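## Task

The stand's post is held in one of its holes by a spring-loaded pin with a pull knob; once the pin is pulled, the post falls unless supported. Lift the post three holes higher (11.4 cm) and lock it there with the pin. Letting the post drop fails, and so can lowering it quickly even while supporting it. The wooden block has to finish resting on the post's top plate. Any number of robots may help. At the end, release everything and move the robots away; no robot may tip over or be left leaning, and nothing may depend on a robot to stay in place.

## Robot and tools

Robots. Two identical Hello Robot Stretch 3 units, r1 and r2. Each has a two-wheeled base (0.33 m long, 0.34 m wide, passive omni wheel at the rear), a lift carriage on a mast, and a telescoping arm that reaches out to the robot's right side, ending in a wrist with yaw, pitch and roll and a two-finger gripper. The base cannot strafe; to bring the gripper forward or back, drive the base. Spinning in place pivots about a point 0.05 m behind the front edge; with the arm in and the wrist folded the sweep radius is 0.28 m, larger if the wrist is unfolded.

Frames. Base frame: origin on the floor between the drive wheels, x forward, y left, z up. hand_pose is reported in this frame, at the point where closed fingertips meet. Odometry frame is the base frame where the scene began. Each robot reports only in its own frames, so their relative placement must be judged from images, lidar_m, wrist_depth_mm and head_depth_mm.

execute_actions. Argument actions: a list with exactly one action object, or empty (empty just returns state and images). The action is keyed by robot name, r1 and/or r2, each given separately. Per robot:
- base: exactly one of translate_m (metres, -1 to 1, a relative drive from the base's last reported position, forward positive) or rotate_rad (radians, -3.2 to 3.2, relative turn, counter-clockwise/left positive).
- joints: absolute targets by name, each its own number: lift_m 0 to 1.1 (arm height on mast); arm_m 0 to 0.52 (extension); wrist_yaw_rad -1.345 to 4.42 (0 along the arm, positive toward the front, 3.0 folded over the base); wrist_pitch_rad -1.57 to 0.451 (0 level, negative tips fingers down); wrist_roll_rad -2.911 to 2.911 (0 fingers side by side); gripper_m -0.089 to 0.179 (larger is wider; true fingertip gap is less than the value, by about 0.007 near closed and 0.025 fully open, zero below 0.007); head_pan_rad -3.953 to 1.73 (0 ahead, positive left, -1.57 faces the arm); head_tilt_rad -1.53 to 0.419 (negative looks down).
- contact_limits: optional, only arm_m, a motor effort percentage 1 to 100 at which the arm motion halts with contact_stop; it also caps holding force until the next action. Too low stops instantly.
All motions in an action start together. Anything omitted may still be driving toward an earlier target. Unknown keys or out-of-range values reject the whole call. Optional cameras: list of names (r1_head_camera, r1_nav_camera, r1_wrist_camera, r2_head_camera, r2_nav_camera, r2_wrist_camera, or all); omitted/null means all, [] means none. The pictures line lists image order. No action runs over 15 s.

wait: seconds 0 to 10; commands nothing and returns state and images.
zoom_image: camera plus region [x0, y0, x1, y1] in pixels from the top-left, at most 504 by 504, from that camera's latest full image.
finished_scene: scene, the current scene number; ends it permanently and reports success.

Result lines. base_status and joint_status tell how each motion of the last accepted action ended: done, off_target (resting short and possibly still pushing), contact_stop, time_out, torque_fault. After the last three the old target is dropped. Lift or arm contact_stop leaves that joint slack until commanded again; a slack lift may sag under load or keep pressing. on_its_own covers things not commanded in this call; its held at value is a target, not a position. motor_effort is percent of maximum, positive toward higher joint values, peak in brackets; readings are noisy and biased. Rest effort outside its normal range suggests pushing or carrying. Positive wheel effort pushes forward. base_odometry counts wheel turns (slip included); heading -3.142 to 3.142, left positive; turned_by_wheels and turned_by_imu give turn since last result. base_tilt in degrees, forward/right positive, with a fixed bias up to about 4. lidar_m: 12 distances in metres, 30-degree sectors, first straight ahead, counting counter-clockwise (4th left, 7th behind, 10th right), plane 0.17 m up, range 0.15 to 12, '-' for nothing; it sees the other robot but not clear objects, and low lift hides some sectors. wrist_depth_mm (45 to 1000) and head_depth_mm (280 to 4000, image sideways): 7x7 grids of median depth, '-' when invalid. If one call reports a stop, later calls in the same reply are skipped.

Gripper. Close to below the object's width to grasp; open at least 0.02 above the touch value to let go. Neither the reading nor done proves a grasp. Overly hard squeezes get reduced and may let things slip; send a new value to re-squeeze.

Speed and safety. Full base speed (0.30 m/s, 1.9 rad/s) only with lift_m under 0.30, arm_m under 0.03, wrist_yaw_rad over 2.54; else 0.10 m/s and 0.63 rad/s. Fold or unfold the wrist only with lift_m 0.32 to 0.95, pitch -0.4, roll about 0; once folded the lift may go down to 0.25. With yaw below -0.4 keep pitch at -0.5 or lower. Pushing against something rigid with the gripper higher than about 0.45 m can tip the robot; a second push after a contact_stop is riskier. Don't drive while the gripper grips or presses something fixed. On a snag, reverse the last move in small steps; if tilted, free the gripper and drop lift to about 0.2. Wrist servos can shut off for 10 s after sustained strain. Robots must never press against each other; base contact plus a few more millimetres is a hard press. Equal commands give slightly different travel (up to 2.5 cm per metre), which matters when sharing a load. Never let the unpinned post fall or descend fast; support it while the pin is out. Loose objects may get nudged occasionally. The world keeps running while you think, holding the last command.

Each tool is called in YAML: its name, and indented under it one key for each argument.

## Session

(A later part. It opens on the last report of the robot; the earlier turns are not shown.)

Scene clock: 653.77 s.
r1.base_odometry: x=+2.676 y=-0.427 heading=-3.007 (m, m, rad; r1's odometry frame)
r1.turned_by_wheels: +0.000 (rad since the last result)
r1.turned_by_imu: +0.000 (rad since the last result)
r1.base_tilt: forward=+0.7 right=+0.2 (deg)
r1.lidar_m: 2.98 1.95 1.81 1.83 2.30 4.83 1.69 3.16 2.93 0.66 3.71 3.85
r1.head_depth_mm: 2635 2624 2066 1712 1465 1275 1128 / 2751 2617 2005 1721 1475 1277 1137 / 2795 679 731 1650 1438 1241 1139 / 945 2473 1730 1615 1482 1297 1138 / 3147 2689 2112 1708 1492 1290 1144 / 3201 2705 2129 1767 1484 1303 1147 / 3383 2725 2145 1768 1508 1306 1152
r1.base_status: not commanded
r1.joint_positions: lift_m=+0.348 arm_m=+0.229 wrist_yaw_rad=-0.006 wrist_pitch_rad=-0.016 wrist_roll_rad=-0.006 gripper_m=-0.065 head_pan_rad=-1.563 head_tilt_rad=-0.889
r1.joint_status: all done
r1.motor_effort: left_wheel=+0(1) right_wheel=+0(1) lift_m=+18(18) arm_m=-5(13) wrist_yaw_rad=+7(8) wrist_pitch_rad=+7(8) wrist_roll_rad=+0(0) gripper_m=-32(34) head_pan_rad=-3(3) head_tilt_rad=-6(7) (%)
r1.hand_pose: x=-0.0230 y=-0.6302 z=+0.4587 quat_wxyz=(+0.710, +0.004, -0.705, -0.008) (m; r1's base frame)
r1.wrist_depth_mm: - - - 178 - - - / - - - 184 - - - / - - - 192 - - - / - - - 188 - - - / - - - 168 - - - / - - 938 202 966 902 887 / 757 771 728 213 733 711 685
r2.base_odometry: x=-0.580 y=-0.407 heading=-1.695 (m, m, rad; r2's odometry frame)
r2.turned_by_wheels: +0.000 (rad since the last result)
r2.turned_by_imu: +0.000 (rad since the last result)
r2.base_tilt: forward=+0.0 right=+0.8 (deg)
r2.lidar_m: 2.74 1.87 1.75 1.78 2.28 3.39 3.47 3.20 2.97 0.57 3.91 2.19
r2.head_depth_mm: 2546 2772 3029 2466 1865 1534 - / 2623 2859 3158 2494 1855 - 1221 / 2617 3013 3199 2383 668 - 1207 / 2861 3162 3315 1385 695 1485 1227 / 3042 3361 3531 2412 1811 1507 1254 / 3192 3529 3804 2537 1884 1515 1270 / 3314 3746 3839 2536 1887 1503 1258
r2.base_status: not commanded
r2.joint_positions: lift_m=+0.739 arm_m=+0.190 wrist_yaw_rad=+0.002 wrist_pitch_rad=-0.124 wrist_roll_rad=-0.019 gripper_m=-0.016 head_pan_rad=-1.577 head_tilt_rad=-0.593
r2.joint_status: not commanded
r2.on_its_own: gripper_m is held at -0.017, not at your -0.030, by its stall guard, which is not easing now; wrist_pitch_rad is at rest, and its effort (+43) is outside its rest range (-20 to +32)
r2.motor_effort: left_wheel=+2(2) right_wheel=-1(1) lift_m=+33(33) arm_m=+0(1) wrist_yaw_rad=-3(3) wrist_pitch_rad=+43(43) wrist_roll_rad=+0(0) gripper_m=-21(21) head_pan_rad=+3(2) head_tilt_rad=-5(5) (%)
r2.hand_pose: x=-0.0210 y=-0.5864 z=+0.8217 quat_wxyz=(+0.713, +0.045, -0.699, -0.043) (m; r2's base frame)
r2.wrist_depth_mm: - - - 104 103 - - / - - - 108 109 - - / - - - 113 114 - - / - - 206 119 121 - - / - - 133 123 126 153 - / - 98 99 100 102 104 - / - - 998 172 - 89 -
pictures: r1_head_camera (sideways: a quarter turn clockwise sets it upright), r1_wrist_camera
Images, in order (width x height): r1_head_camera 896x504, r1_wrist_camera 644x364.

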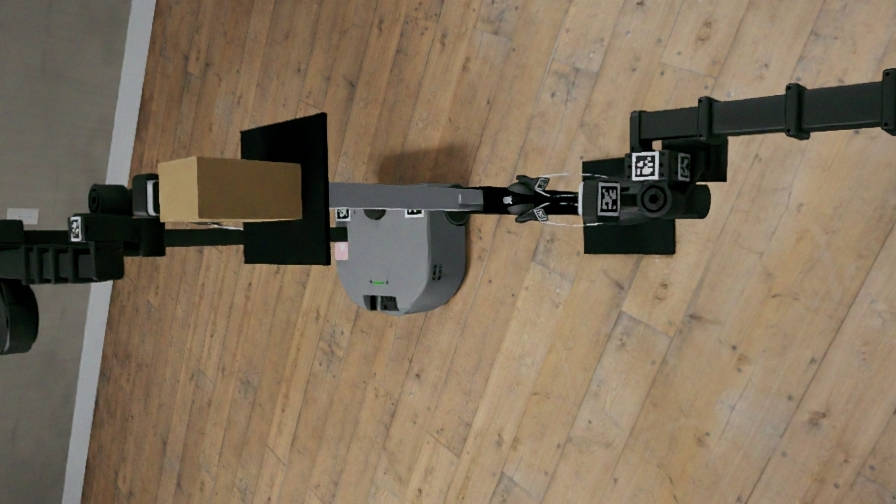

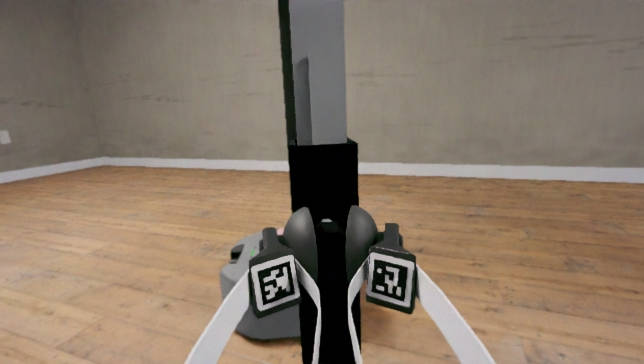

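execute_actions:
  actions:
    - {"r1": {"joints": {"gripper_m": 0.06}}}
  cameras: []

execute_actions:
  actions:
    - {"r1": {"joints": {"arm_m": 0.237}}}
  cameras: []

execute_actions:
  actions:
    - {"r1": {"joints": {"gripper_m": -0.089}}}
  cameras: []

execute_actions:
  actions:
    - {"r1": {"joints": {"arm_m": 0.228}}}
  cameras: ["r1_wrist_camera", "r1_head_camera"]

zoom_image:
  camera: "r1_head_camera"
  region: [440, 140, 620, 260]

Scene clock: 737.60 s.
r1.base_odometry: x=+2.676 y=-0.427 heading=-3.007 (m, m, rad; r1's odometry frame)
r1.turned_by_wheels: +0.000 (rad since the last result)
r1.turned_by_imu: +0.000 (rad since the last result)
r1.base_tilt: forward=+0.6 right=+0.3 (deg)
r1.lidar_m: 2.97 1.95 1.82 1.84 2.31 4.82 1.69 3.16 2.93 0.66 3.68 3.85
r1.head_depth_mm: 2648 2622 2073 1712 1468 1275 1132 / 2739 2614 2007 1725 1469 1282 1136 / 2805 679 729 1648 1431 1239 1134 / 943 2463 1721 1614 1482 1297 1143 / 3118 2687 2124 1702 1487 1298 1148 / 3200 2715 2135 1759 1492 1299 1145 / 3398 2753 2149 1765 1498 1304 1153
r1.base_status: not commanded
r1.joint_positions: lift_m=+0.348 arm_m=+0.229 wrist_yaw_rad=-0.003 wrist_pitch_rad=-0.019 wrist_roll_rad=-0.006 gripper_m=+0.060 head_pan_rad=-1.563 head_tilt_rad=-0.889
r1.joint_status: all done
r1.motor_effort: left_wheel=+2(2) right_wheel=-1(1) lift_m=+18(19) arm_m=-3(5) wrist_yaw_rad=+4(7) wrist_pitch_rad=+8(8) wrist_roll_rad=+0(0) gripper_m=+0(79) head_pan_rad=-3(3) head_tilt_rad=-6(6) (%)
r1.hand_pose: x=-0.0222 y=-0.6300 z=+0.4580 quat_wxyz=(+0.710, +0.006, -0.705, -0.008) (m; r1's base frame)
r1.wrist_depth_mm: - - - 179 - - - / - - - 186 - - - / - - - 188 - - - / - - - 190 - - - / - - - 193 - - - / - - - 206 870 898 907 / 777 782 721 213 719 708 697
r2.base_odometry: x=-0.580 y=-0.407 heading=-1.695 (m, m, rad; r2's odometry frame)
r2.turned_by_wheels: +0.000 (rad since the last result)
r2.turned_by_imu: -0.003 (rad since the last result)
r2.base_tilt: forward=+0.0 right=+0.8 (deg)
r2.lidar_m: 2.75 1.87 1.75 1.78 2.28 3.42 3.46 3.20 2.97 0.57 3.87 2.19
r2.head_depth_mm: 2517 2746 3033 2462 1850 1544 - / 2673 2871 3087 2469 1859 - 1225 / 2645 2997 3249 2393 669 - 1192 / 2879 3099 3419 1368 696 1466 1226 / 3056 3371 3575 2399 1824 1506 1259 / 3224 3547 3766 2535 1889 1500 1268 / 3323 3842 3784 2556 1898 1521 1274
r2.base_status: not commanded
r2.joint_positions: lift_m=+0.739 arm_m=+0.190 wrist_yaw_rad=+0.002 wrist_pitch_rad=-0.124 wrist_roll_rad=-0.019 gripper_m=-0.016 head_pan_rad=-1.577 head_tilt_rad=-0.593
r2.joint_status: not commanded
r2.on_its_own: gripper_m is held at -0.017, not at your -0.030, by its stall guard, which is not easing now; wrist_pitch_rad is at rest, and its effort (+43) is outside its rest range (-20 to +32)
r2.motor_effort: left_wheel=+2(2) right_wheel=-1(1) lift_m=+33(33) arm_m=-1(1) wrist_yaw_rad=-3(3) wrist_pitch_rad=+43(43) wrist_roll_rad=+0(0) gripper_m=-22(21) head_pan_rad=+2(2) head_tilt_rad=-5(5) (%)
r2.hand_pose: x=-0.0210 y=-0.5864 z=+0.8217 quat_wxyz=(+0.713, +0.045, -0.699, -0.043) (m; r2's base frame)
r2.wrist_depth_mm: - - - 103 104 - - / - - - 108 108 - - / - - - 113 115 - - / - - 207 119 121 - - / - - 133 124 126 154 - / - 97 99 100 102 104 - / - - 980 170 - 89 -
pictures: none
No camera images: the call's "cameras" was empty. Leave "cameras" out to get every camera's image.

Scene clock: 738.37 s.
r1.base_odometry: x=+2.676 y=-0.427 heading=-3.007 (m, m, rad; r1's odometry frame)
r1.turned_by_wheels: +0.000 (rad since the last result)
r1.turned_by_imu: +0.000 (rad since the last result)
r1.base_tilt: forward=+0.7 right=+0.3 (deg)
r1.lidar_m: 2.97 1.95 1.82 1.83 2.30 4.81 1.68 3.17 2.93 0.66 3.69 3.85
r1.head_depth_mm: 2623 2612 2054 1711 1459 1270 1127 / 2736 2610 2012 1724 1469 1279 1137 / 2818 678 728 1651 1445 1239 1137 / 943 2467 1730 1619 1484 1289 1141 / 3158 2677 2111 1704 1492 1295 1145 / 3212 2708 2129 1755 1498 1300 1149 / 3378 2734 2156 1755 1503 1304 1153
r1.base_status: not commanded
r1.joint_positions: lift_m=+0.348 arm_m=+0.237 wrist_yaw_rad=-0.003 wrist_pitch_rad=-0.019 wrist_roll_rad=-0.006 gripper_m=+0.060 head_pan_rad=-1.563 head_tilt_rad=-0.889
r1.joint_status: all done
r1.motor_effort: left_wheel=+1(2) right_wheel=-1(1) lift_m=+18(18) arm_m=+4(5) wrist_yaw_rad=+4(4) wrist_pitch_rad=+8(8) wrist_roll_rad=+0(0) gripper_m=+0(0) head_pan_rad=-3(3) head_tilt_rad=-5(6) (%)
r1.hand_pose: x=-0.0222 y=-0.6374 z=+0.4580 quat_wxyz=(+0.710, +0.006, -0.705, -0.008) (m; r1's base frame)
r1.wrist_depth_mm: - - - 170 - - - / - - - 176 - - - / - - - 180 - - - / - - - 180 - - - / - - - 184 - - - / - - - 195 863 897 890 / 762 767 719 205 714 691 692
r2.base_odometry: x=-0.580 y=-0.407 heading=-1.695 (m, m, rad; r2's odometry frame)
r2.turned_by_wheels: +0.000 (rad since the last result)
r2.turned_by_imu: +0.000 (rad since the last result)
r2.base_tilt: forward=+0.0 right=+0.8 (deg)
r2.lidar_m: 2.75 1.87 1.75 1.77 2.28 3.39 3.46 3.19 2.97 0.57 3.87 2.19
r2.head_depth_mm: 2517 2752 3022 2456 1848 1530 - / 2640 2940 3113 2450 1858 - 1215 / 2622 3040 3294 2378 667 - 1201 / 2848 3163 3415 1376 697 1479 1216 / 3046 3406 3558 2400 1821 1509 1258 / 3154 3599 3827 2515 1896 1511 1262 / 3358 3780 3860 2525 1904 1533 1261
r2.base_status: not commanded
r2.joint_positions: lift_m=+0.739 arm_m=+0.190 wrist_yaw_rad=+0.002 wrist_pitch_rad=-0.124 wrist_roll_rad=-0.019 gripper_m=-0.016 head_pan_rad=-1.577 head_tilt_rad=-0.593
r2.joint_status: not commanded
r2.on_its_own: gripper_m is held at -0.017, not at your -0.030, by its stall guard, which is not easing now; wrist_pitch_rad is at rest, and its effort (+43) is outside its rest range (-20 to +32)
r2.motor_effort: left_wheel=+2(2) right_wheel=-1(1) lift_m=+33(33) arm_m=+0(1) wrist_yaw_rad=-2(3) wrist_pitch_rad=+43(43) wrist_roll_rad=+0(0) gripper_m=-21(22) head_pan_rad=+2(2) head_tilt_rad=-5(5) (%)
r2.hand_pose: x=-0.0210 y=-0.5864 z=+0.8217 quat_wxyz=(+0.713, +0.045, -0.699, -0.043) (m; r2's base frame)
r2.wrist_depth_mm: - - - 104 104 - - / - - - 108 109 - - / - - - 113 115 - - / - - 206 119 120 - - / - - 133 124 126 154 - / - 98 99 100 102 104 - / - - - 171 - 89 -
pictures: none
No camera images: the call's "cameras" was empty. Leave "cameras" out to get every camera's image.

Scene clock: 740.33 s.
r1.base_odometry: x=+2.676 y=-0.427 heading=-3.007 (m, m, rad; r1's odometry frame)
r1.turned_by_wheels: +0.000 (rad since the last result)
r1.turned_by_imu: +0.000 (rad since the last result)
r1.base_tilt: forward=+0.6 right=+0.3 (deg)
r1.lidar_m: 2.98 1.94 1.81 1.83 2.31 4.80 1.69 3.16 2.93 0.66 3.71 3.84
r1.head_depth_mm: 2620 2619 2069 1708 1467 1277 1130 / 2725 2607 2013 1716 1468 1282 1134 / 2809 678 729 1648 1473 1242 1137 / 944 2469 1732 1618 1481 1291 1141 / 3121 2684 2122 1696 1490 1292 1144 / 3276 2725 2131 1750 1491 1295 1148 / 3396 2742 2156 1765 1501 1301 1152
r1.base_status: not commanded
r1.joint_positions: lift_m=+0.348 arm_m=+0.237 wrist_yaw_rad=-0.006 wrist_pitch_rad=-0.018 wrist_roll_rad=-0.006 gripper_m=-0.087 head_pan_rad=-1.563 head_tilt_rad=-0.889
r1.joint_status: all done
r1.motor_effort: left_wheel=+0(1) right_wheel=+0(1) lift_m=+18(19) arm_m=-1(4) wrist_yaw_rad=+8(9) wrist_pitch_rad=+7(8) wrist_roll_rad=+0(0) gripper_m=-41(100) head_pan_rad=-3(3) head_tilt_rad=-6(7) (%)
r1.hand_pose: x=-0.0230 y=-0.6379 z=+0.4581 quat_wxyz=(+0.709, +0.005, -0.705, -0.009) (m; r1's base frame)
r1.wrist_depth_mm: - - - 171 - - - / - - - 177 - - - / - - - 182 - - - / - - - 180 - - - / - - - 184 - - - / - - 918 193 983 906 893 / 766 745 690 203 732 704 692
r2.base_odometry: x=-0.580 y=-0.407 heading=-1.695 (m, m, rad; r2's odometry frame)
r2.turned_by_wheels: +0.000 (rad since the last result)
r2.turned_by_imu: -0.001 (rad since the last result)
r2.base_tilt: forward=+0.1 right=+0.8 (deg)
r2.lidar_m: 2.74 1.87 1.75 1.78 2.27 3.40 3.47 3.20 2.97 0.57 3.90 2.20
r2.head_depth_mm: 2522 2726 3054 2474 1843 1534 - / 2629 2883 3120 2481 1859 - 1223 / 2597 3039 3269 2373 667 - 1209 / 2836 3161 3381 1383 696 1486 1222 / 3008 3378 3563 2434 1813 1497 1256 / 3220 3553 3756 2546 1904 1516 1264 / 3343 3783 3793 2526 1909 1516 1274
r2.base_status: not commanded
r2.joint_positions: lift_m=+0.739 arm_m=+0.190 wrist_yaw_rad=+0.002 wrist_pitch_rad=-0.124 wrist_roll_rad=-0.019 gripper_m=-0.016 head_pan_rad=-1.577 head_tilt_rad=-0.593
r2.joint_status: not commanded
r2.on_its_own: gripper_m is held at -0.017, not at your -0.030, by its stall guard, which is not easing now; wrist_pitch_rad is at rest, and its effort (+43) is outside its rest range (-20 to +32)
r2.motor_effort: left_wheel=+2(2) right_wheel=-1(1) lift_m=+33(33) arm_m=+0(1) wrist_yaw_rad=-2(3) wrist_pitch_rad=+43(43) wrist_roll_rad=+0(0) gripper_m=-22(21) head_pan_rad=+2(2) head_tilt_rad=-5(4) (%)
r2.hand_pose: x=-0.0210 y=-0.5864 z=+0.8217 quat_wxyz=(+0.713, +0.045, -0.699, -0.043) (m; r2's base frame)
r2.wrist_depth_mm: - - - 103 104 - - / - - - 108 109 - - / - - - 114 115 - - / - - 207 119 121 - - / - - 133 124 126 154 - / - 98 99 100 102 104 - / - - 980 171 - 89 -
pictures: none
No camera images: the call's "cameras" was empty. Leave "cameras" out to get every camera's image.

Scene clock: 741.13 s.
r1.base_odometry: x=+2.676 y=-0.427 heading=-3.007 (m, m, rad; r1's odometry frame)
r1.turned_by_wheels: +0.000 (rad since the last result)
r1.turned_by_imu: +0.000 (rad since the last result)
r1.base_tilt: forward=+0.6 right=+0.2 (deg)
r1.lidar_m: 2.98 1.94 1.82 1.84 2.30 4.81 1.69 3.16 2.93 0.66 3.71 3.86
r1.head_depth_mm: 2642 2596 2067 1706 1463 1274 1132 / 2730 2628 2019 1720 1470 1276 1135 / 2822 678 728 1643 1431 1242 1136 / 948 2469 1727 1626 1480 1295 1140 / 3123 2689 2128 1699 1494 1301 1146 / 3237 2718 2137 1753 1496 1301 1148 / 3392 2735 2144 1772 1500 1304 1151
r1.base_status: not commanded
r1.joint_positions: lift_m=+0.348 arm_m=+0.228 wrist_yaw_rad=-0.006 wrist_pitch_rad=-0.015 wrist_roll_rad=-0.006 gripper_m=-0.083 head_pan_rad=-1.563 head_tilt_rad=-0.889
r1.joint_status: all done
r1.motor_effort: left_wheel=+1(1) right_wheel=+1(1) lift_m=+19(18) arm_m=-5(14) wrist_yaw_rad=+7(7) wrist_pitch_rad=+6(8) wrist_roll_rad=+0(0) gripper_m=-39(41) head_pan_rad=-3(3) head_tilt_rad=-7(6) (%)
r1.hand_pose: x=-0.0230 y=-0.6292 z=+0.4589 quat_wxyz=(+0.710, +0.004, -0.705, -0.008) (m; r1's base frame)
r1.wrist_depth_mm: - - - 179 - - - / - - - 186 - - - / - - - 191 - - - / - - - 188 - - - / - - - 169 - - - / - - 929 205 959 906 869 / 773 785 708 215 732 729 714
r2.base_odometry: x=-0.580 y=-0.407 heading=-1.695 (m, m, rad; r2's odometry frame)
r2.turned_by_wheels: +0.000 (rad since the last result)
r2.turned_by_imu: +0.000 (rad since the last result)
r2.base_tilt: forward=+0.0 right=+0.8 (deg)
r2.lidar_m: 2.75 1.87 1.75 1.77 2.28 3.41 3.47 3.20 2.98 0.57 3.89 2.19
r2.head_depth_mm: 2547 2731 3015 2451 1874 1541 - / 2607 2880 3104 2485 1875 - 1222 / 2636 3059 3239 2375 667 - 1205 / 2861 3165 3325 1381 695 1486 1222 / 3026 3358 3523 2386 1827 1512 1256 / 3191 3579 3755 2535 1898 1525 1259 / 3322 3838 3801 2522 1919 1526 1273
r2.base_status: not commanded
r2.joint_positions: lift_m=+0.739 arm_m=+0.190 wrist_yaw_rad=+0.002 wrist_pitch_rad=-0.124 wrist_roll_rad=-0.019 gripper_m=-0.016 head_pan_rad=-1.577 head_tilt_rad=-0.593
r2.joint_status: not commanded
r2.on_its_own: gripper_m is held at -0.017, not at your -0.030, by its stall guard, which is not easing now; wrist_pitch_rad is at rest, and its effort (+43) is outside its rest range (-20 to +32)
r2.motor_effort: left_wheel=+1(1) right_wheel=-1(1) lift_m=+33(33) arm_m=-1(1) wrist_yaw_rad=-2(2) wrist_pitch_rad=+43(43) wrist_roll_rad=+0(0) gripper_m=-21(21) head_pan_rad=+2(2) head_tilt_rad=-5(5) (%)
r2.hand_pose: x=-0.0210 y=-0.5864 z=+0.8217 quat_wxyz=(+0.713, +0.045, -0.699, -0.043) (m; r2's base frame)
r2.wrist_depth_mm: - - - 103 104 - - / - - - 108 109 - - / - - - 113 115 - - / - - 207 119 120 - - / - - 133 124 126 154 - / - 97 99 100 102 103 - / - - 991 172 - 89 -
pictures: r1_head_camera (sideways: a quarter turn clockwise sets it upright), r1_wrist_camera
Images, in order (width x height): r1_head_camera 896x504, r1_wrist_camera 644x364.

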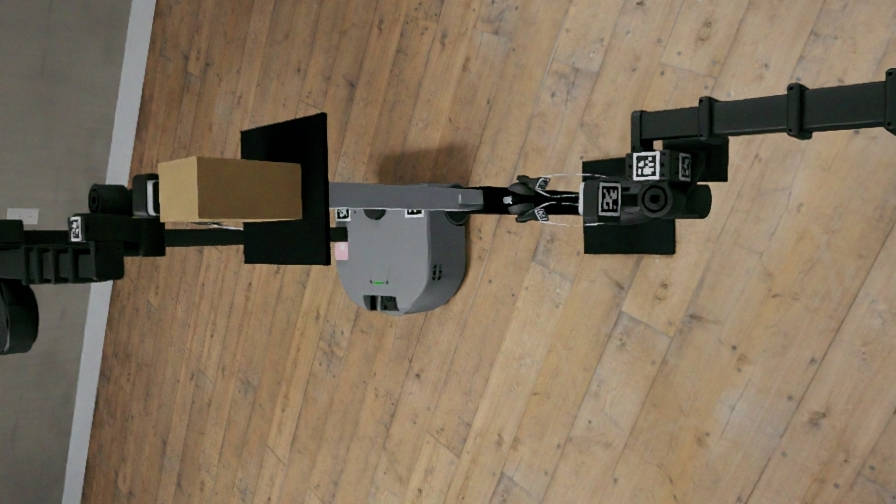

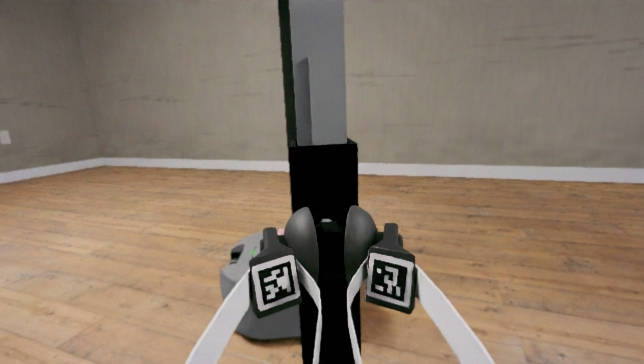

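Region (440, 140, 620, 260) of r1_head_camera's 896x504 image, scaled by 2.800, with more detail than that image has.

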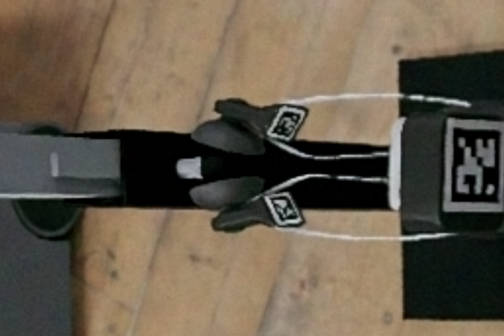

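execute_actions:
  actions:
    - {"r1": {"joints": {"gripper_m": 0.07}}, "r2": {"joints": {"lift_m": 0.722}}}
  cameras: []

execute_actions:
  actions:
    - {"r1": {"base": {"translate_m": -0.33}, "joints": {"arm_m": 0.17}}}
  cameras: []

execute_actions:
  actions:
    - {"r1": {"joints": {"wrist_yaw_rad": 1.57, "wrist_roll_rad": 1.57, "arm_m": 0.49, "head_pan_rad": -1.1}}}
  cameras: ["r1_wrist_camera", "r1_head_camera"]

Scene clock: 794.53 s.
r1.base_odometry: x=+2.676 y=-0.427 heading=-3.007 (m, m, rad; r1's odometry frame)
r1.turned_by_wheels: +0.000 (rad since the last result)
r1.turned_by_imu: -0.001 (rad since the last result)
r1.base_tilt: forward=+0.6 right=+0.2 (deg)
r1.lidar_m: 2.97 1.94 1.81 1.83 2.30 4.82 1.69 3.15 2.93 0.66 3.69 3.86
r1.head_depth_mm: 2623 2600 2062 1708 1462 1279 1127 / 2726 2633 2018 1717 1466 1279 1134 / 2847 677 729 1653 1437 1242 1135 / 964 2388 1727 1610 1474 1290 1144 / 3136 2698 2117 1700 1485 1296 1147 / 3218 2703 2128 1766 1494 1299 1146 / 3394 2716 2144 1765 1502 1304 1151
r1.base_status: not commanded
r1.joint_positions: lift_m=+0.348 arm_m=+0.228 wrist_yaw_rad=-0.003 wrist_pitch_rad=-0.019 wrist_roll_rad=-0.006 gripper_m=+0.070 head_pan_rad=-1.563 head_tilt_rad=-0.889
r1.joint_status: all done
r1.motor_effort: left_wheel=+1(2) right_wheel=-1(1) lift_m=+19(19) arm_m=-3(5) wrist_yaw_rad=+4(8) wrist_pitch_rad=+8(8) wrist_roll_rad=+0(0) gripper_m=+0(79) head_pan_rad=-3(3) head_tilt_rad=-6(6) (%)
r1.hand_pose: x=-0.0222 y=-0.6290 z=+0.4580 quat_wxyz=(+0.710, +0.006, -0.705, -0.008) (m; r1's base frame)
r1.wrist_depth_mm: - - - 178 - - - / - - - 867 - - - / - - - 191 - - - / - - - 191 - - - / - - - 195 - - - / - - - 205 878 877 877 / 766 773 702 213 711 716 695
r2.base_odometry: x=-0.580 y=-0.407 heading=-1.695 (m, m, rad; r2's odometry frame)
r2.turned_by_wheels: +0.000 (rad since the last result)
r2.turned_by_imu: -0.004 (rad since the last result)
r2.base_tilt: forward=+0.0 right=+0.7 (deg)
r2.lidar_m: 2.74 1.87 1.75 1.77 2.28 3.40 3.47 3.21 2.98 0.57 3.90 2.19
r2.head_depth_mm: 2556 2758 3021 2483 1876 1530 - / 2672 2918 3129 2482 1862 - 1195 / 2637 3049 3293 2397 670 - 1192 / 2857 3134 3390 1388 697 1463 1229 / 2980 3393 3565 2417 1810 1513 1253 / 3206 3630 3716 2539 1914 1518 1263 / 3362 3814 3843 2568 1898 1522 1264
r2.base_status: not commanded
r2.joint_positions: lift_m=+0.722 arm_m=+0.190 wrist_yaw_rad=+0.001 wrist_pitch_rad=-0.071 wrist_roll_rad=-0.019 gripper_m=-0.016 head_pan_rad=-1.577 head_tilt_rad=-0.593
r2.joint_status: all done
r2.on_its_own: gripper_m is held at -0.017, not at your -0.030, by its stall guard, which is not easing now
r2.motor_effort: left_wheel=+2(2) right_wheel=-1(1) lift_m=+18(29) arm_m=-1(1) wrist_yaw_rad=-1(2) wrist_pitch_rad=+25(43) wrist_roll_rad=+0(0) gripper_m=-21(21) head_pan_rad=+2(2) head_tilt_rad=-5(5) (%)
r2.hand_pose: x=-0.0213 y=-0.5889 z=+0.8187 quat_wxyz=(+0.713, +0.026, -0.700, -0.025) (m; r2's base frame)
r2.wrist_depth_mm: - - - 108 108 - - / - - - 112 112 - - / - - - 116 117 - - / - - 219 120 121 - - / - - 128 124 125 152 - / - 91 92 94 95 97 - / - - - 168 - - -
pictures: none
No camera images: the call's "cameras" was empty. Leave "cameras" out to get every camera's image.

Scene clock: 799.07 s.
r1.base_odometry: x=+3.003 y=-0.382 heading=-3.007 (m, m, rad; r1's odometry frame)
r1.turned_by_wheels: +0.000 (rad since the last result)
r1.turned_by_imu: -0.002 (rad since the last result)
r1.base_tilt: forward=+0.7 right=+0.3 (deg)
r1.lidar_m: 3.19 2.09 1.94 1.96 2.46 2.58 1.36 3.04 2.80 1.27 0.72 4.16
r1.head_depth_mm: 2504 2591 2060 1711 1458 1270 1131 / 2618 2639 2092 1723 1470 1317 1131 / 2719 2657 2095 1732 1475 - 1138 / 2853 2663 2107 1747 1484 1291 1143 / 2989 2672 2123 1660 1490 1294 1148 / 3010 2430 1752 1619 1396 1296 1151 / 1075 833 771 1721 1499 1307 1150
r1.base_status: done
r1.joint_positions: lift_m=+0.348 arm_m=+0.170 wrist_yaw_rad=-0.002 wrist_pitch_rad=-0.019 wrist_roll_rad=-0.006 gripper_m=+0.070 head_pan_rad=-1.563 head_tilt_rad=-0.889
r1.joint_status: all done
r1.motor_effort: left_wheel=+2(3) right_wheel=-2(5) lift_m=+18(19) arm_m=-3(3) wrist_yaw_rad=+2(3) wrist_pitch_rad=+8(9) wrist_roll_rad=+0(0) gripper_m=+0(0) head_pan_rad=-4(3) head_tilt_rad=-6(6) (%)
r1.hand_pose: x=-0.0220 y=-0.5710 z=+0.4578 quat_wxyz=(+0.710, +0.006, -0.705, -0.008) (m; r1's base frame)
r1.wrist_depth_mm: - - - - - - - / - - - - - - - / - - - - - - - / - - - - - - - / - - - - - - - / - 771 - 936 867 925 892 / 767 747 726 739 714 722 698
r2.base_odometry: x=-0.580 y=-0.407 heading=-1.695 (m, m, rad; r2's odometry frame)
r2.turned_by_wheels: +0.000 (rad since the last result)
r2.turned_by_imu: -0.001 (rad since the last result)
r2.base_tilt: forward=+0.0 right=+0.8 (deg)
r2.lidar_m: 2.74 1.87 1.75 1.78 2.27 3.40 3.46 3.21 2.97 0.57 3.91 2.19
r2.head_depth_mm: 2484 2742 3091 2464 1844 1539 - / 2631 2883 3122 2485 1862 - 1201 / 2744 3022 3271 2371 669 - 1185 / 2871 3114 3418 2414 699 1485 1228 / 2995 3369 3551 2509 1738 1514 1257 / 1153 3505 3537 1526 1197 1502 1264 / 3314 3775 3900 2425 1887 1517 1258
r2.base_status: not commanded
r2.joint_positions: lift_m=+0.722 arm_m=+0.190 wrist_yaw_rad=+0.001 wrist_pitch_rad=-0.071 wrist_roll_rad=-0.019 gripper_m=-0.016 head_pan_rad=-1.577 head_tilt_rad=-0.593
r2.joint_status: not commanded
r2.on_its_own: gripper_m is held at -0.017, not at your -0.030, by its stall guard, which is not easing now
r2.motor_effort: left_wheel=+2(1) right_wheel=-1(1) lift_m=+18(18) arm_m=-1(1) wrist_yaw_rad=-1(1) wrist_pitch_rad=+25(25) wrist_roll_rad=+0(0) gripper_m=-21(21) head_pan_rad=+2(2) head_tilt_rad=-5(5) (%)
r2.hand_pose: x=-0.0213 y=-0.5889 z=+0.8187 quat_wxyz=(+0.713, +0.026, -0.700, -0.025) (m; r2's base frame)
r2.wrist_depth_mm: - - - 107 108 - - / - - - 112 112 - - / - - - 116 117 - - / - - 218 120 122 - - / - 968 128 124 125 153 - / - 91 92 93 95 97 - / - 603 - 167 - - -
pictures: none
No camera images: the call's "cameras" was empty. Leave "cameras" out to get every camera's image.

Scene clock: 802.63 s.
r1.base_odometry: x=+3.003 y=-0.382 heading=-3.007 (m, m, rad; r1's odometry frame)
r1.turned_by_wheels: +0.000 (rad since the last result)
r1.turned_by_imu: +0.000 (rad since the last result)
r1.base_tilt: forward=+0.6 right=+0.3 (deg)
r1.lidar_m: 3.18 2.08 1.94 1.96 2.46 2.58 1.36 3.03 2.80 1.27 0.72 4.16
r1.head_depth_mm: 2956 2605 2071 1709 1418 1274 1147 / 1093 1415 1744 1642 1442 1280 1138 / 3259 732 886 1603 1407 1288 1139 / 3664 2571 1995 1750 1480 1292 1140 / 3713 2701 2104 1748 1490 1295 1148 / 3732 2713 2144 1750 1498 1295 1150 / 3801 2733 2146 1766 1500 1303 1153
r1.base_status: not commanded
r1.joint_positions: lift_m=+0.348 arm_m=+0.490 wrist_yaw_rad=+1.568 wrist_pitch_rad=-0.019 wrist_roll_rad=+1.567 gripper_m=+0.070 head_pan_rad=-1.107 head_tilt_rad=-0.889
r1.joint_status: all done
r1.motor_effort: left_wheel=+2(2) right_wheel=-2(2) lift_m=+19(18) arm_m=+4(6) wrist_yaw_rad=+3(4) wrist_pitch_rad=+8(9) wrist_roll_rad=+2(5) gripper_m=+0(0) head_pan_rad=+4(32) head_tilt_rad=-6(6) (%)
r1.hand_pose: x=+0.2344 y=-0.6355 z=+0.4575 quat_wxyz=(+0.009, +0.706, -0.708, -0.006) (m; r1's base frame)
r1.wrist_depth_mm: - - - - - 712 497 / - - - - - 731 499 / - - - 204 205 206 209 / 208 - 220 210 - 650 468 / - - - - - 776 523 / - - - - - 721 517 / - - - - - 844 526
r2.base_odometry: x=-0.580 y=-0.407 heading=-1.695 (m, m, rad; r2's odometry frame)
r2.turned_by_wheels: +0.000 (rad since the last result)
r2.turned_by_imu: -0.001 (rad since the last result)
r2.base_tilt: forward=+0.0 right=+0.7 (deg)
r2.lidar_m: 2.74 1.87 1.75 1.78 2.27 3.40 3.46 3.21 2.97 0.57 3.89 2.19
r2.head_depth_mm: 2527 2728 3026 2480 1846 1529 - / 2654 2870 3135 2471 1867 - 1199 / 2752 3021 3270 2381 671 - 1186 / 2863 3236 3368 2395 699 1459 1225 / 3027 3334 3571 2481 1750 1427 1260 / 1149 3504 3487 1527 1652 1388 1262 / 3316 3667 3845 2402 1709 912 1264
r2.base_status: not commanded
r2.joint_positions: lift_m=+0.722 arm_m=+0.190 wrist_yaw_rad=+0.001 wrist_pitch_rad=-0.071 wrist_roll_rad=-0.019 gripper_m=-0.016 head_pan_rad=-1.577 head_tilt_rad=-0.593
r2.joint_status: not commanded
r2.on_its_own: gripper_m is held at -0.017, not at your -0.030, by its stall guard, which is not easing now
r2.motor_effort: left_wheel=+2(1) right_wheel=-1(1) lift_m=+18(18) arm_m=-1(1) wrist_yaw_rad=-1(0) wrist_pitch_rad=+25(25) wrist_roll_rad=+0(0) gripper_m=-21(22) head_pan_rad=+2(3) head_tilt_rad=-5(5) (%)
r2.hand_pose: x=-0.0213 y=-0.5889 z=+0.8187 quat_wxyz=(+0.713, +0.026, -0.700, -0.025) (m; r2's base frame)
r2.wrist_depth_mm: - - - 108 108 - - / - - - 112 112 - - / - - - 116 117 - - / - - 219 120 121 - - / - 952 128 123 125 152 - / - 91 92 94 95 97 - / 515 - - 168 - - -
pictures: r1_head_camera (sideways: a quarter turn clockwise sets it upright), r1_wrist_camera
Images, in order (width x height): r1_head_camera 896x504, r1_wrist_camera 644x364.

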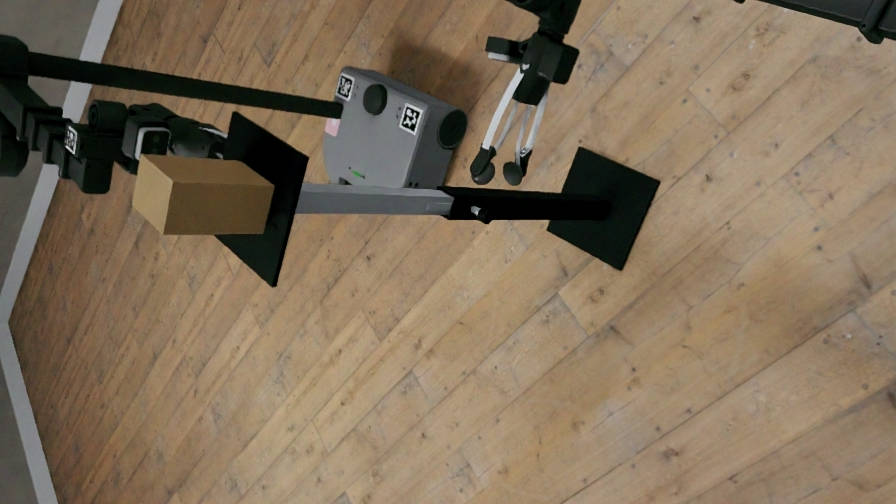

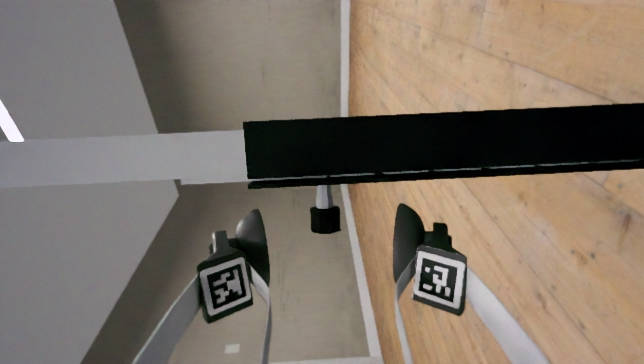

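execute_actions:
  actions: []

Scene clock: 829.10 s.
r1.base_odometry: x=+3.003 y=-0.382 heading=-3.007 (m, m, rad; r1's odometry frame)
r1.turned_by_wheels: +0.000 (rad since the last result)
r1.turned_by_imu: +0.000 (rad since the last result)
r1.base_tilt: forward=+0.6 right=+0.3 (deg)
r1.lidar_m: 3.20 2.08 1.94 1.96 2.46 2.58 1.36 3.03 2.80 1.27 0.72 4.14
r1.head_depth_mm: 2970 2602 2077 1720 1417 1278 1145 / 1093 1416 1735 1636 1437 1282 1134 / 3303 733 886 1605 1408 1285 1136 / 3637 2575 1987 1738 1478 1288 1144 / 3688 2680 2128 1732 1485 1295 1149 / 3712 2709 2144 1756 1496 1297 1149 / 3780 2722 2143 1775 1499 1302 1152
r1.base_status: not commanded
r1.joint_positions: lift_m=+0.348 arm_m=+0.490 wrist_yaw_rad=+1.568 wrist_pitch_rad=-0.019 wrist_roll_rad=+1.567 gripper_m=+0.070 head_pan_rad=-1.107 head_tilt_rad=-0.889
r1.joint_status: all done
r1.motor_effort: left_wheel=+3(2) right_wheel=-1(2) lift_m=+19(18) arm_m=+4(6) wrist_yaw_rad=+3(4) wrist_pitch_rad=+8(9) wrist_roll_rad=+2(5) gripper_m=+0(0) head_pan_rad=+4(32) head_tilt_rad=-6(6) (%)
r1.hand_pose: x=+0.2344 y=-0.6355 z=+0.4575 quat_wxyz=(+0.009, +0.706, -0.708, -0.006) (m; r1's base frame)
r1.wrist_depth_mm: - - - - - 723 499 / - - - - - 736 509 / - - - 203 206 208 208 / 210 - 218 208 - 661 478 / - - - - - 763 517 / - - - - - 714 519 / - - - - - 838 535
r2.base_odometry: x=-0.580 y=-0.407 heading=-1.695 (m, m, rad; r2's odometry frame)
r2.turned_by_wheels: +0.000 (rad since the last result)
r2.turned_by_imu: -0.001 (rad since the last result)
r2.base_tilt: forward=+0.0 right=+0.8 (deg)
r2.lidar_m: 2.73 1.87 1.75 1.78 2.27 3.39 3.47 3.19 2.97 0.57 3.88 2.18
r2.head_depth_mm: 2516 2790 3018 2451 1859 1528 - / 2620 2890 3187 2498 1874 - 1192 / 2760 3038 3273 2397 669 - 1191 / 2882 3189 3495 2401 697 1465 1228 / 3047 3362 3552 2503 1754 1428 1266 / 1149 3425 3547 1527 1642 1391 1260 / 3313 3792 3835 2402 1714 915 1257
r2.base_status: not commanded
r2.joint_positions: lift_m=+0.722 arm_m=+0.190 wrist_yaw_rad=+0.001 wrist_pitch_rad=-0.071 wrist_roll_rad=-0.019 gripper_m=-0.016 head_pan_rad=-1.577 head_tilt_rad=-0.593
r2.joint_status: not commanded
r2.on_its_own: gripper_m is held at -0.017, not at your -0.030, by its stall guard, which is not easing now
r2.motor_effort: left_wheel=+2(1) right_wheel=-1(1) lift_m=+18(18) arm_m=+0(1) wrist_yaw_rad=+0(0) wrist_pitch_rad=+25(25) wrist_roll_rad=+0(0) gripper_m=-21(22) head_pan_rad=+3(3) head_tilt_rad=-5(5) (%)
r2.hand_pose: x=-0.0213 y=-0.5889 z=+0.8187 quat_wxyz=(+0.713, +0.026, -0.700, -0.025) (m; r2's base frame)
r2.wrist_depth_mm: - - - 108 108 - - / - - - 112 112 - - / - - - 116 117 - - / - - 220 120 121 - - / - 979 129 123 125 153 - / - 91 92 94 95 97 - / 511 - - 168 - - -
pictures: r1_head_camera (sideways: a quarter turn clockwise sets it upright), r1_nav_camera (sideways: a quarter turn counterclockwise sets it upright), r1_wrist_camera, r2_head_camera (sideways: a quarter turn clockwise sets it upright), r2_nav_camera (sideways: a quarter turn counterclockwise sets it upright), r2_wrist_camera
Images, in order (width x height): r1_head_camera 896x504, r1_nav_camera 672x504, r1_wrist_camera 644x364, r2_head_camera 896x504, r2_nav_camera 672x504, r2_wrist_camera 644x364.

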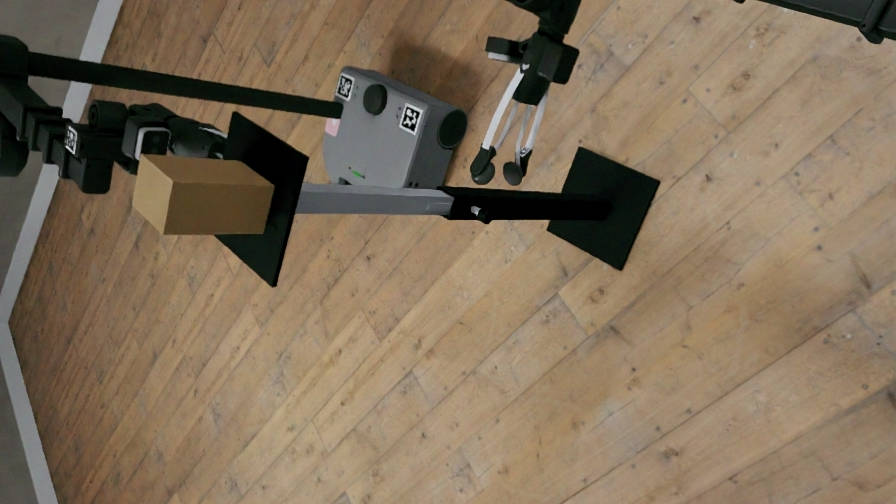

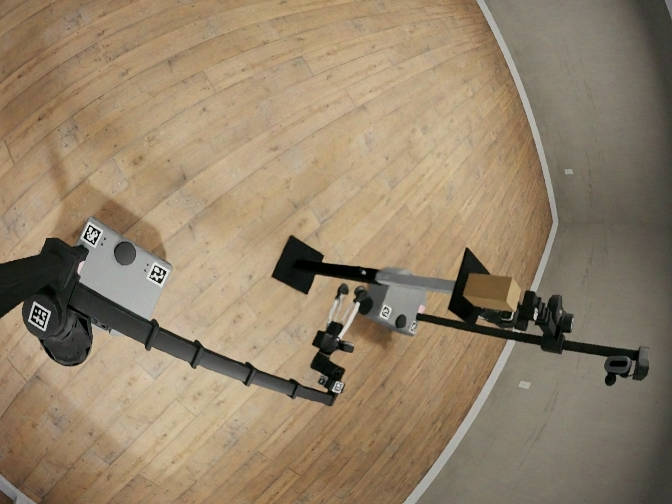

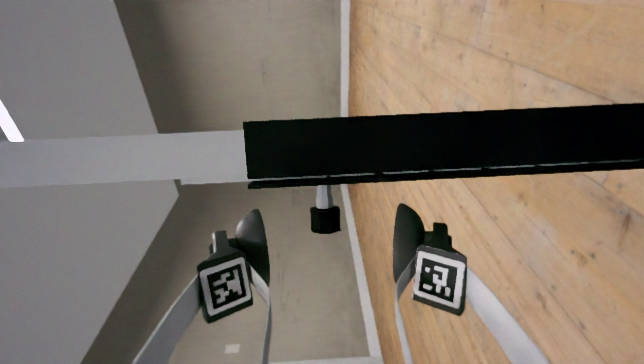

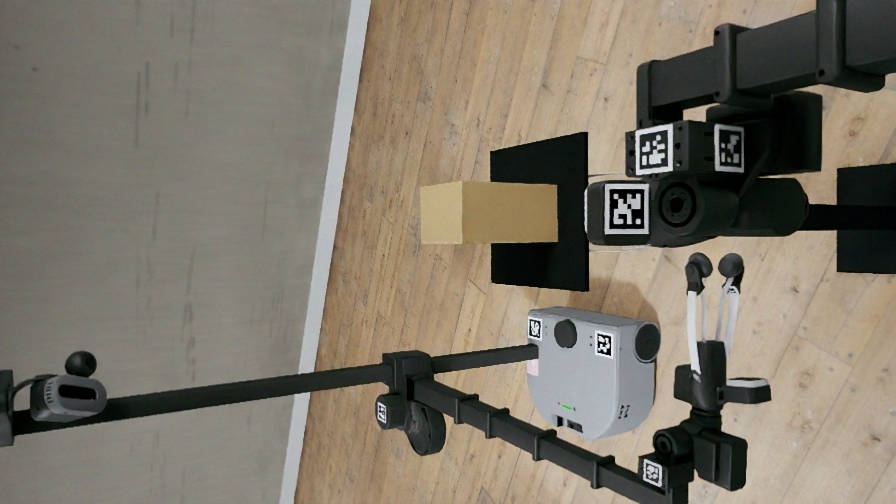

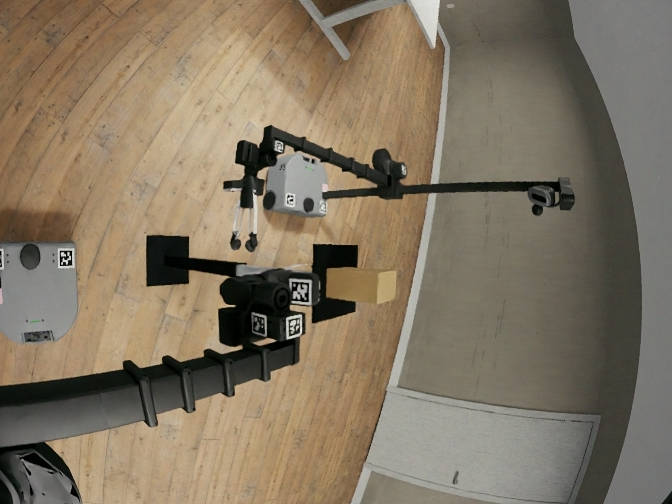

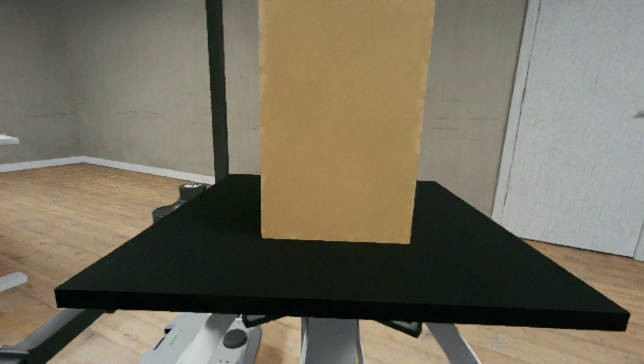

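execute_actions:
  actions:
    - {"r1": {"base": {"translate_m": 0.065}}}
  cameras: ["r1_wrist_camera", "r1_head_camera", "r2_head_camera"]

Scene clock: 844.07 s.
r1.base_odometry: x=+2.939 y=-0.391 heading=-3.007 (m, m, rad; r1's odometry frame)
r1.turned_by_wheels: +0.000 (rad since the last result)
r1.turned_by_imu: +0.000 (rad since the last result)
r1.base_tilt: forward=+0.6 right=+0.2 (deg)
r1.lidar_m: 3.14 2.05 1.92 1.94 2.43 2.64 1.43 3.04 2.82 1.26 0.69 4.10
r1.head_depth_mm: 1243 2408 2068 1708 1414 1271 1145 / 965 798 1638 1625 1437 1278 1132 / 3482 2537 869 1627 1410 1284 1139 / 3647 2650 2106 1742 1482 1289 1142 / 3690 2705 2123 1746 1486 1299 1145 / 3721 2721 2140 1762 1493 1298 1149 / 3761 2714 2145 1759 1507 1309 1156
r1.base_status: done
r1.joint_positions: lift_m=+0.348 arm_m=+0.490 wrist_yaw_rad=+1.568 wrist_pitch_rad=-0.019 wrist_roll_rad=+1.567 gripper_m=+0.070 head_pan_rad=-1.107 head_tilt_rad=-0.889
r1.joint_status: not commanded
r1.motor_effort: left_wheel=+2(5) right_wheel=-2(3) lift_m=+18(19) arm_m=+4(4) wrist_yaw_rad=+2(3) wrist_pitch_rad=+8(8) wrist_roll_rad=+2(2) gripper_m=+0(0) head_pan_rad=+4(4) head_tilt_rad=-6(7) (%)
r1.hand_pose: x=+0.2344 y=-0.6355 z=+0.4575 quat_wxyz=(+0.009, +0.706, -0.708, -0.006) (m; r1's base frame)
r1.wrist_depth_mm: - - - - - 725 501 / - - - - - 729 499 / - - 139 140 140 141 142 / 143 145 142 142 143 145 145 / - - - - - 775 513 / - - - - - 705 519 / - - - - - 861 527
r2.base_odometry: x=-0.580 y=-0.407 heading=-1.695 (m, m, rad; r2's odometry frame)
r2.turned_by_wheels: +0.000 (rad since the last result)
r2.turned_by_imu: -0.001 (rad since the last result)
r2.base_tilt: forward=+0.0 right=+0.8 (deg)
r2.lidar_m: 2.75 1.87 1.75 1.77 2.28 3.39 3.48 3.22 2.96 0.57 3.90 2.19
r2.head_depth_mm: 2523 2765 2994 2481 1886 1541 - / 2631 2866 3113 2474 1858 - 1195 / 2746 3019 3296 2380 671 - 1185 / 2887 3162 3461 2390 698 1419 1228 / 2950 3357 3529 2295 1659 1396 1257 / 3098 3494 3758 1524 1591 936 1265 / 3320 3753 3816 2508 1913 1444 1271
r2.base_status: not commanded
r2.joint_positions: lift_m=+0.722 arm_m=+0.190 wrist_yaw_rad=+0.001 wrist_pitch_rad=-0.071 wrist_roll_rad=-0.019 gripper_m=-0.016 head_pan_rad=-1.577 head_tilt_rad=-0.593
r2.joint_status: not commanded
r2.on_its_own: gripper_m is held at -0.017, not at your -0.030, by its stall guard, which is not easing now
r2.motor_effort: left_wheel=+2(2) right_wheel=-1(1) lift_m=+18(18) arm_m=+0(0) wrist_yaw_rad=-2(1) wrist_pitch_rad=+25(25) wrist_roll_rad=+0(0) gripper_m=-21(21) head_pan_rad=+2(2) head_tilt_rad=-4(5) (%)
r2.hand_pose: x=-0.0213 y=-0.5889 z=+0.8187 quat_wxyz=(+0.713, +0.026, -0.700, -0.025) (m; r2's base frame)
r2.wrist_depth_mm: - - - 108 108 - - / - - - 112 112 - - / - - - 116 117 - - / - - 220 120 122 - - / - - 128 124 125 152 - / - 91 92 94 95 97 - / - - - 168 - - -
pictures: r1_head_camera (sideways: a quarter turn clockwise sets it upright), r1_wrist_camera, r2_head_camera (sideways: a quarter turn clockwise sets it upright)
Images, in order (width x height): r1_head_camera 896x504, r1_wrist_camera 644x364, r2_head_camera 896x504.

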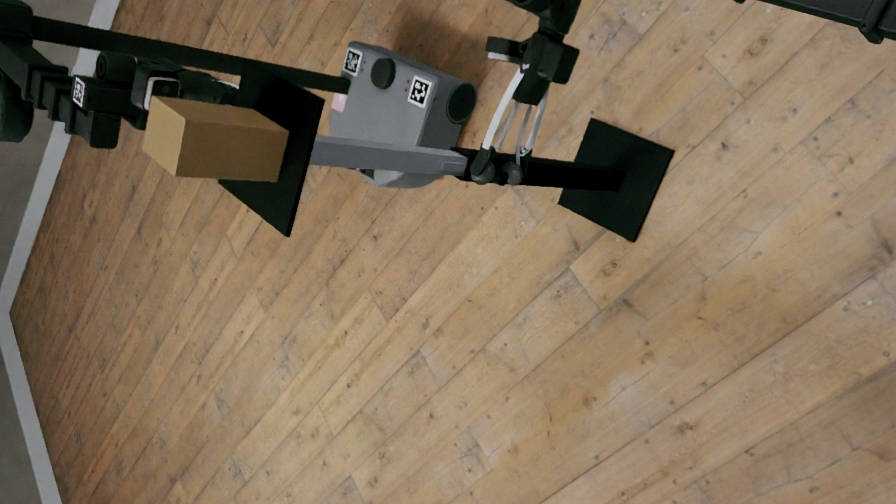

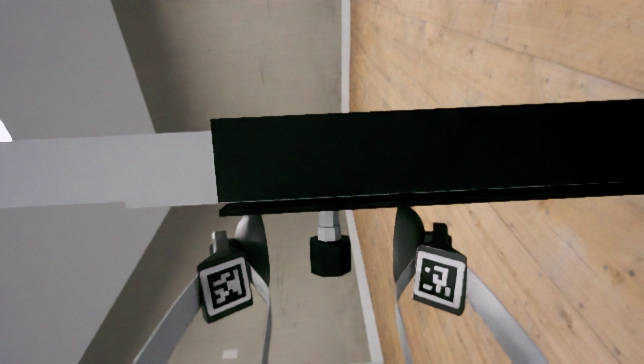

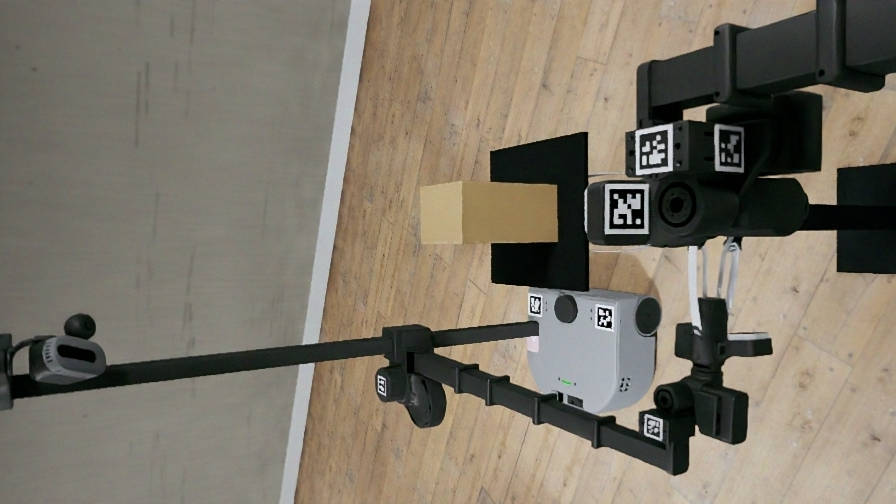

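execute_actions:
  actions:
    - {"r1": {"joints": {"gripper_m": -0.05}}, "r2": {"joints": {"lift_m": 0.7392}}}
  cameras: ["r1_wrist_camera", "r1_head_camera"]

Scene clock: 850.27 s.
r1.base_odometry: x=+2.939 y=-0.391 heading=-3.007 (m, m, rad; r1's odometry frame)
r1.turned_by_wheels: +0.000 (rad since the last result)
r1.turned_by_imu: -0.001 (rad since the last result)
r1.base_tilt: forward=+0.6 right=+0.2 (deg)
r1.lidar_m: 3.16 2.05 1.92 1.94 2.42 2.64 1.43 3.08 2.83 1.26 0.69 4.09
r1.head_depth_mm: 1296 2434 2059 1710 1419 1275 1145 / 912 794 1645 1612 1439 1281 1131 / 3470 2558 860 1632 1402 1286 1137 / 3639 2668 2101 1736 1487 1295 1141 / 3709 2684 2116 1749 1486 1291 1143 / 3727 2712 2148 1750 1496 1301 1152 / 3791 2748 2141 1764 1500 1299 1149
r1.base_status: not commanded
r1.joint_positions: lift_m=+0.348 arm_m=+0.490 wrist_yaw_rad=+1.568 wrist_pitch_rad=-0.020 wrist_roll_rad=+1.567 gripper_m=-0.049 head_pan_rad=-1.107 head_tilt_rad=-0.889
r1.joint_status: all done
r1.motor_effort: left_wheel=-2(2) right_wheel=+5(4) lift_m=+18(18) arm_m=+3(4) wrist_yaw_rad=+3(3) wrist_pitch_rad=+9(9) wrist_roll_rad=+2(2) gripper_m=-26(100) head_pan_rad=+3(4) head_tilt_rad=-5(6) (%)
r1.hand_pose: x=+0.2343 y=-0.6355 z=+0.4574 quat_wxyz=(+0.009, +0.706, -0.708, -0.006) (m; r1's base frame)
r1.wrist_depth_mm: - - - - - 708 505 / - - - - - 720 508 / - - 141 141 141 143 143 / 145 146 143 143 144 146 146 / - - - 161 - 758 524 / - - - - - 773 528 / - - - - - 755 525
r2.base_odometry: x=-0.580 y=-0.407 heading=-1.695 (m, m, rad; r2's odometry frame)
r2.turned_by_wheels: +0.000 (rad since the last result)
r2.turned_by_imu: -0.001 (rad since the last result)
r2.base_tilt: forward=+0.0 right=+0.8 (deg)
r2.lidar_m: 2.75 1.87 1.75 1.78 2.28 3.40 3.46 3.21 2.98 0.57 3.90 2.20
r2.head_depth_mm: 2551 2762 3006 2457 1857 1534 - / 2654 2875 3164 2471 1858 - 1223 / 2735 3034 3285 2339 668 - 1206 / 2900 3141 3423 2364 693 1465 1229 / 2929 3338 3490 2302 1638 1389 1257 / 3119 3514 3735 1526 1608 936 1257 / 3324 3801 3865 2528 1894 1429 1267
r2.base_status: not commanded
r2.joint_positions: lift_m=+0.739 arm_m=+0.190 wrist_yaw_rad=+0.001 wrist_pitch_rad=-0.123 wrist_roll_rad=-0.019 gripper_m=-0.016 head_pan_rad=-1.577 head_tilt_rad=-0.593
r2.joint_status: all done
r2.on_its_own: gripper_m is held at -0.017, not at your -0.030, by its stall guard, which is not easing now; wrist_pitch_rad is at rest, and its effort (+43) is outside its rest range (-20 to +32)
r2.motor_effort: left_wheel=+2(2) right_wheel=-1(1) lift_m=+33(33) arm_m=-1(1) wrist_yaw_rad=-1(1) wrist_pitch_rad=+43(44) wrist_roll_rad=+0(0) gripper_m=-21(21) head_pan_rad=+2(2) head_tilt_rad=-4(4) (%)
r2.hand_pose: x=-0.0213 y=-0.5864 z=+0.8220 quat_wxyz=(+0.713, +0.044, -0.699, -0.043) (m; r2's base frame)
r2.wrist_depth_mm: - - 955 103 104 - - / - - - 108 108 - - / - - - 113 115 - - / - - 207 119 121 - - / - - 132 124 126 154 - / - 98 99 100 102 104 - / - - 946 171 - 89 -
pictures: r1_head_camera (sideways: a quarter turn clockwise sets it upright), r1_wrist_camera
Images, in order (width x height): r1_head_camera 896x504, r1_wrist_camera 644x364.

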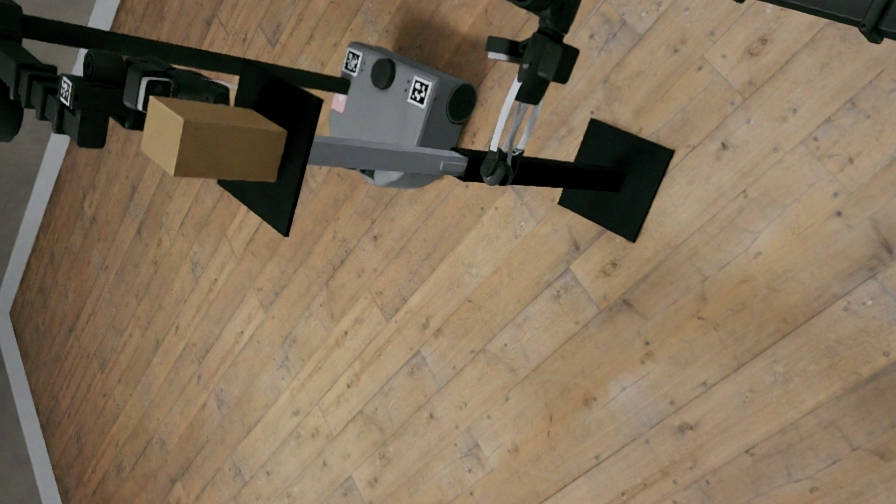

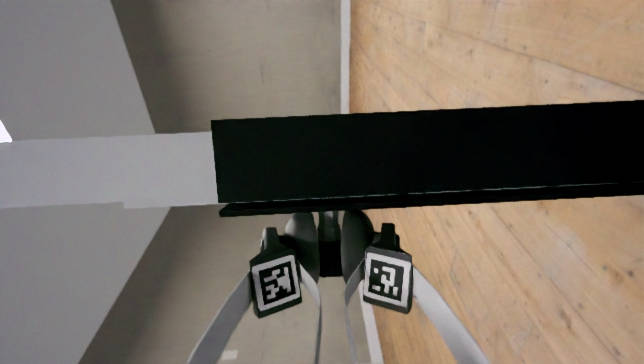

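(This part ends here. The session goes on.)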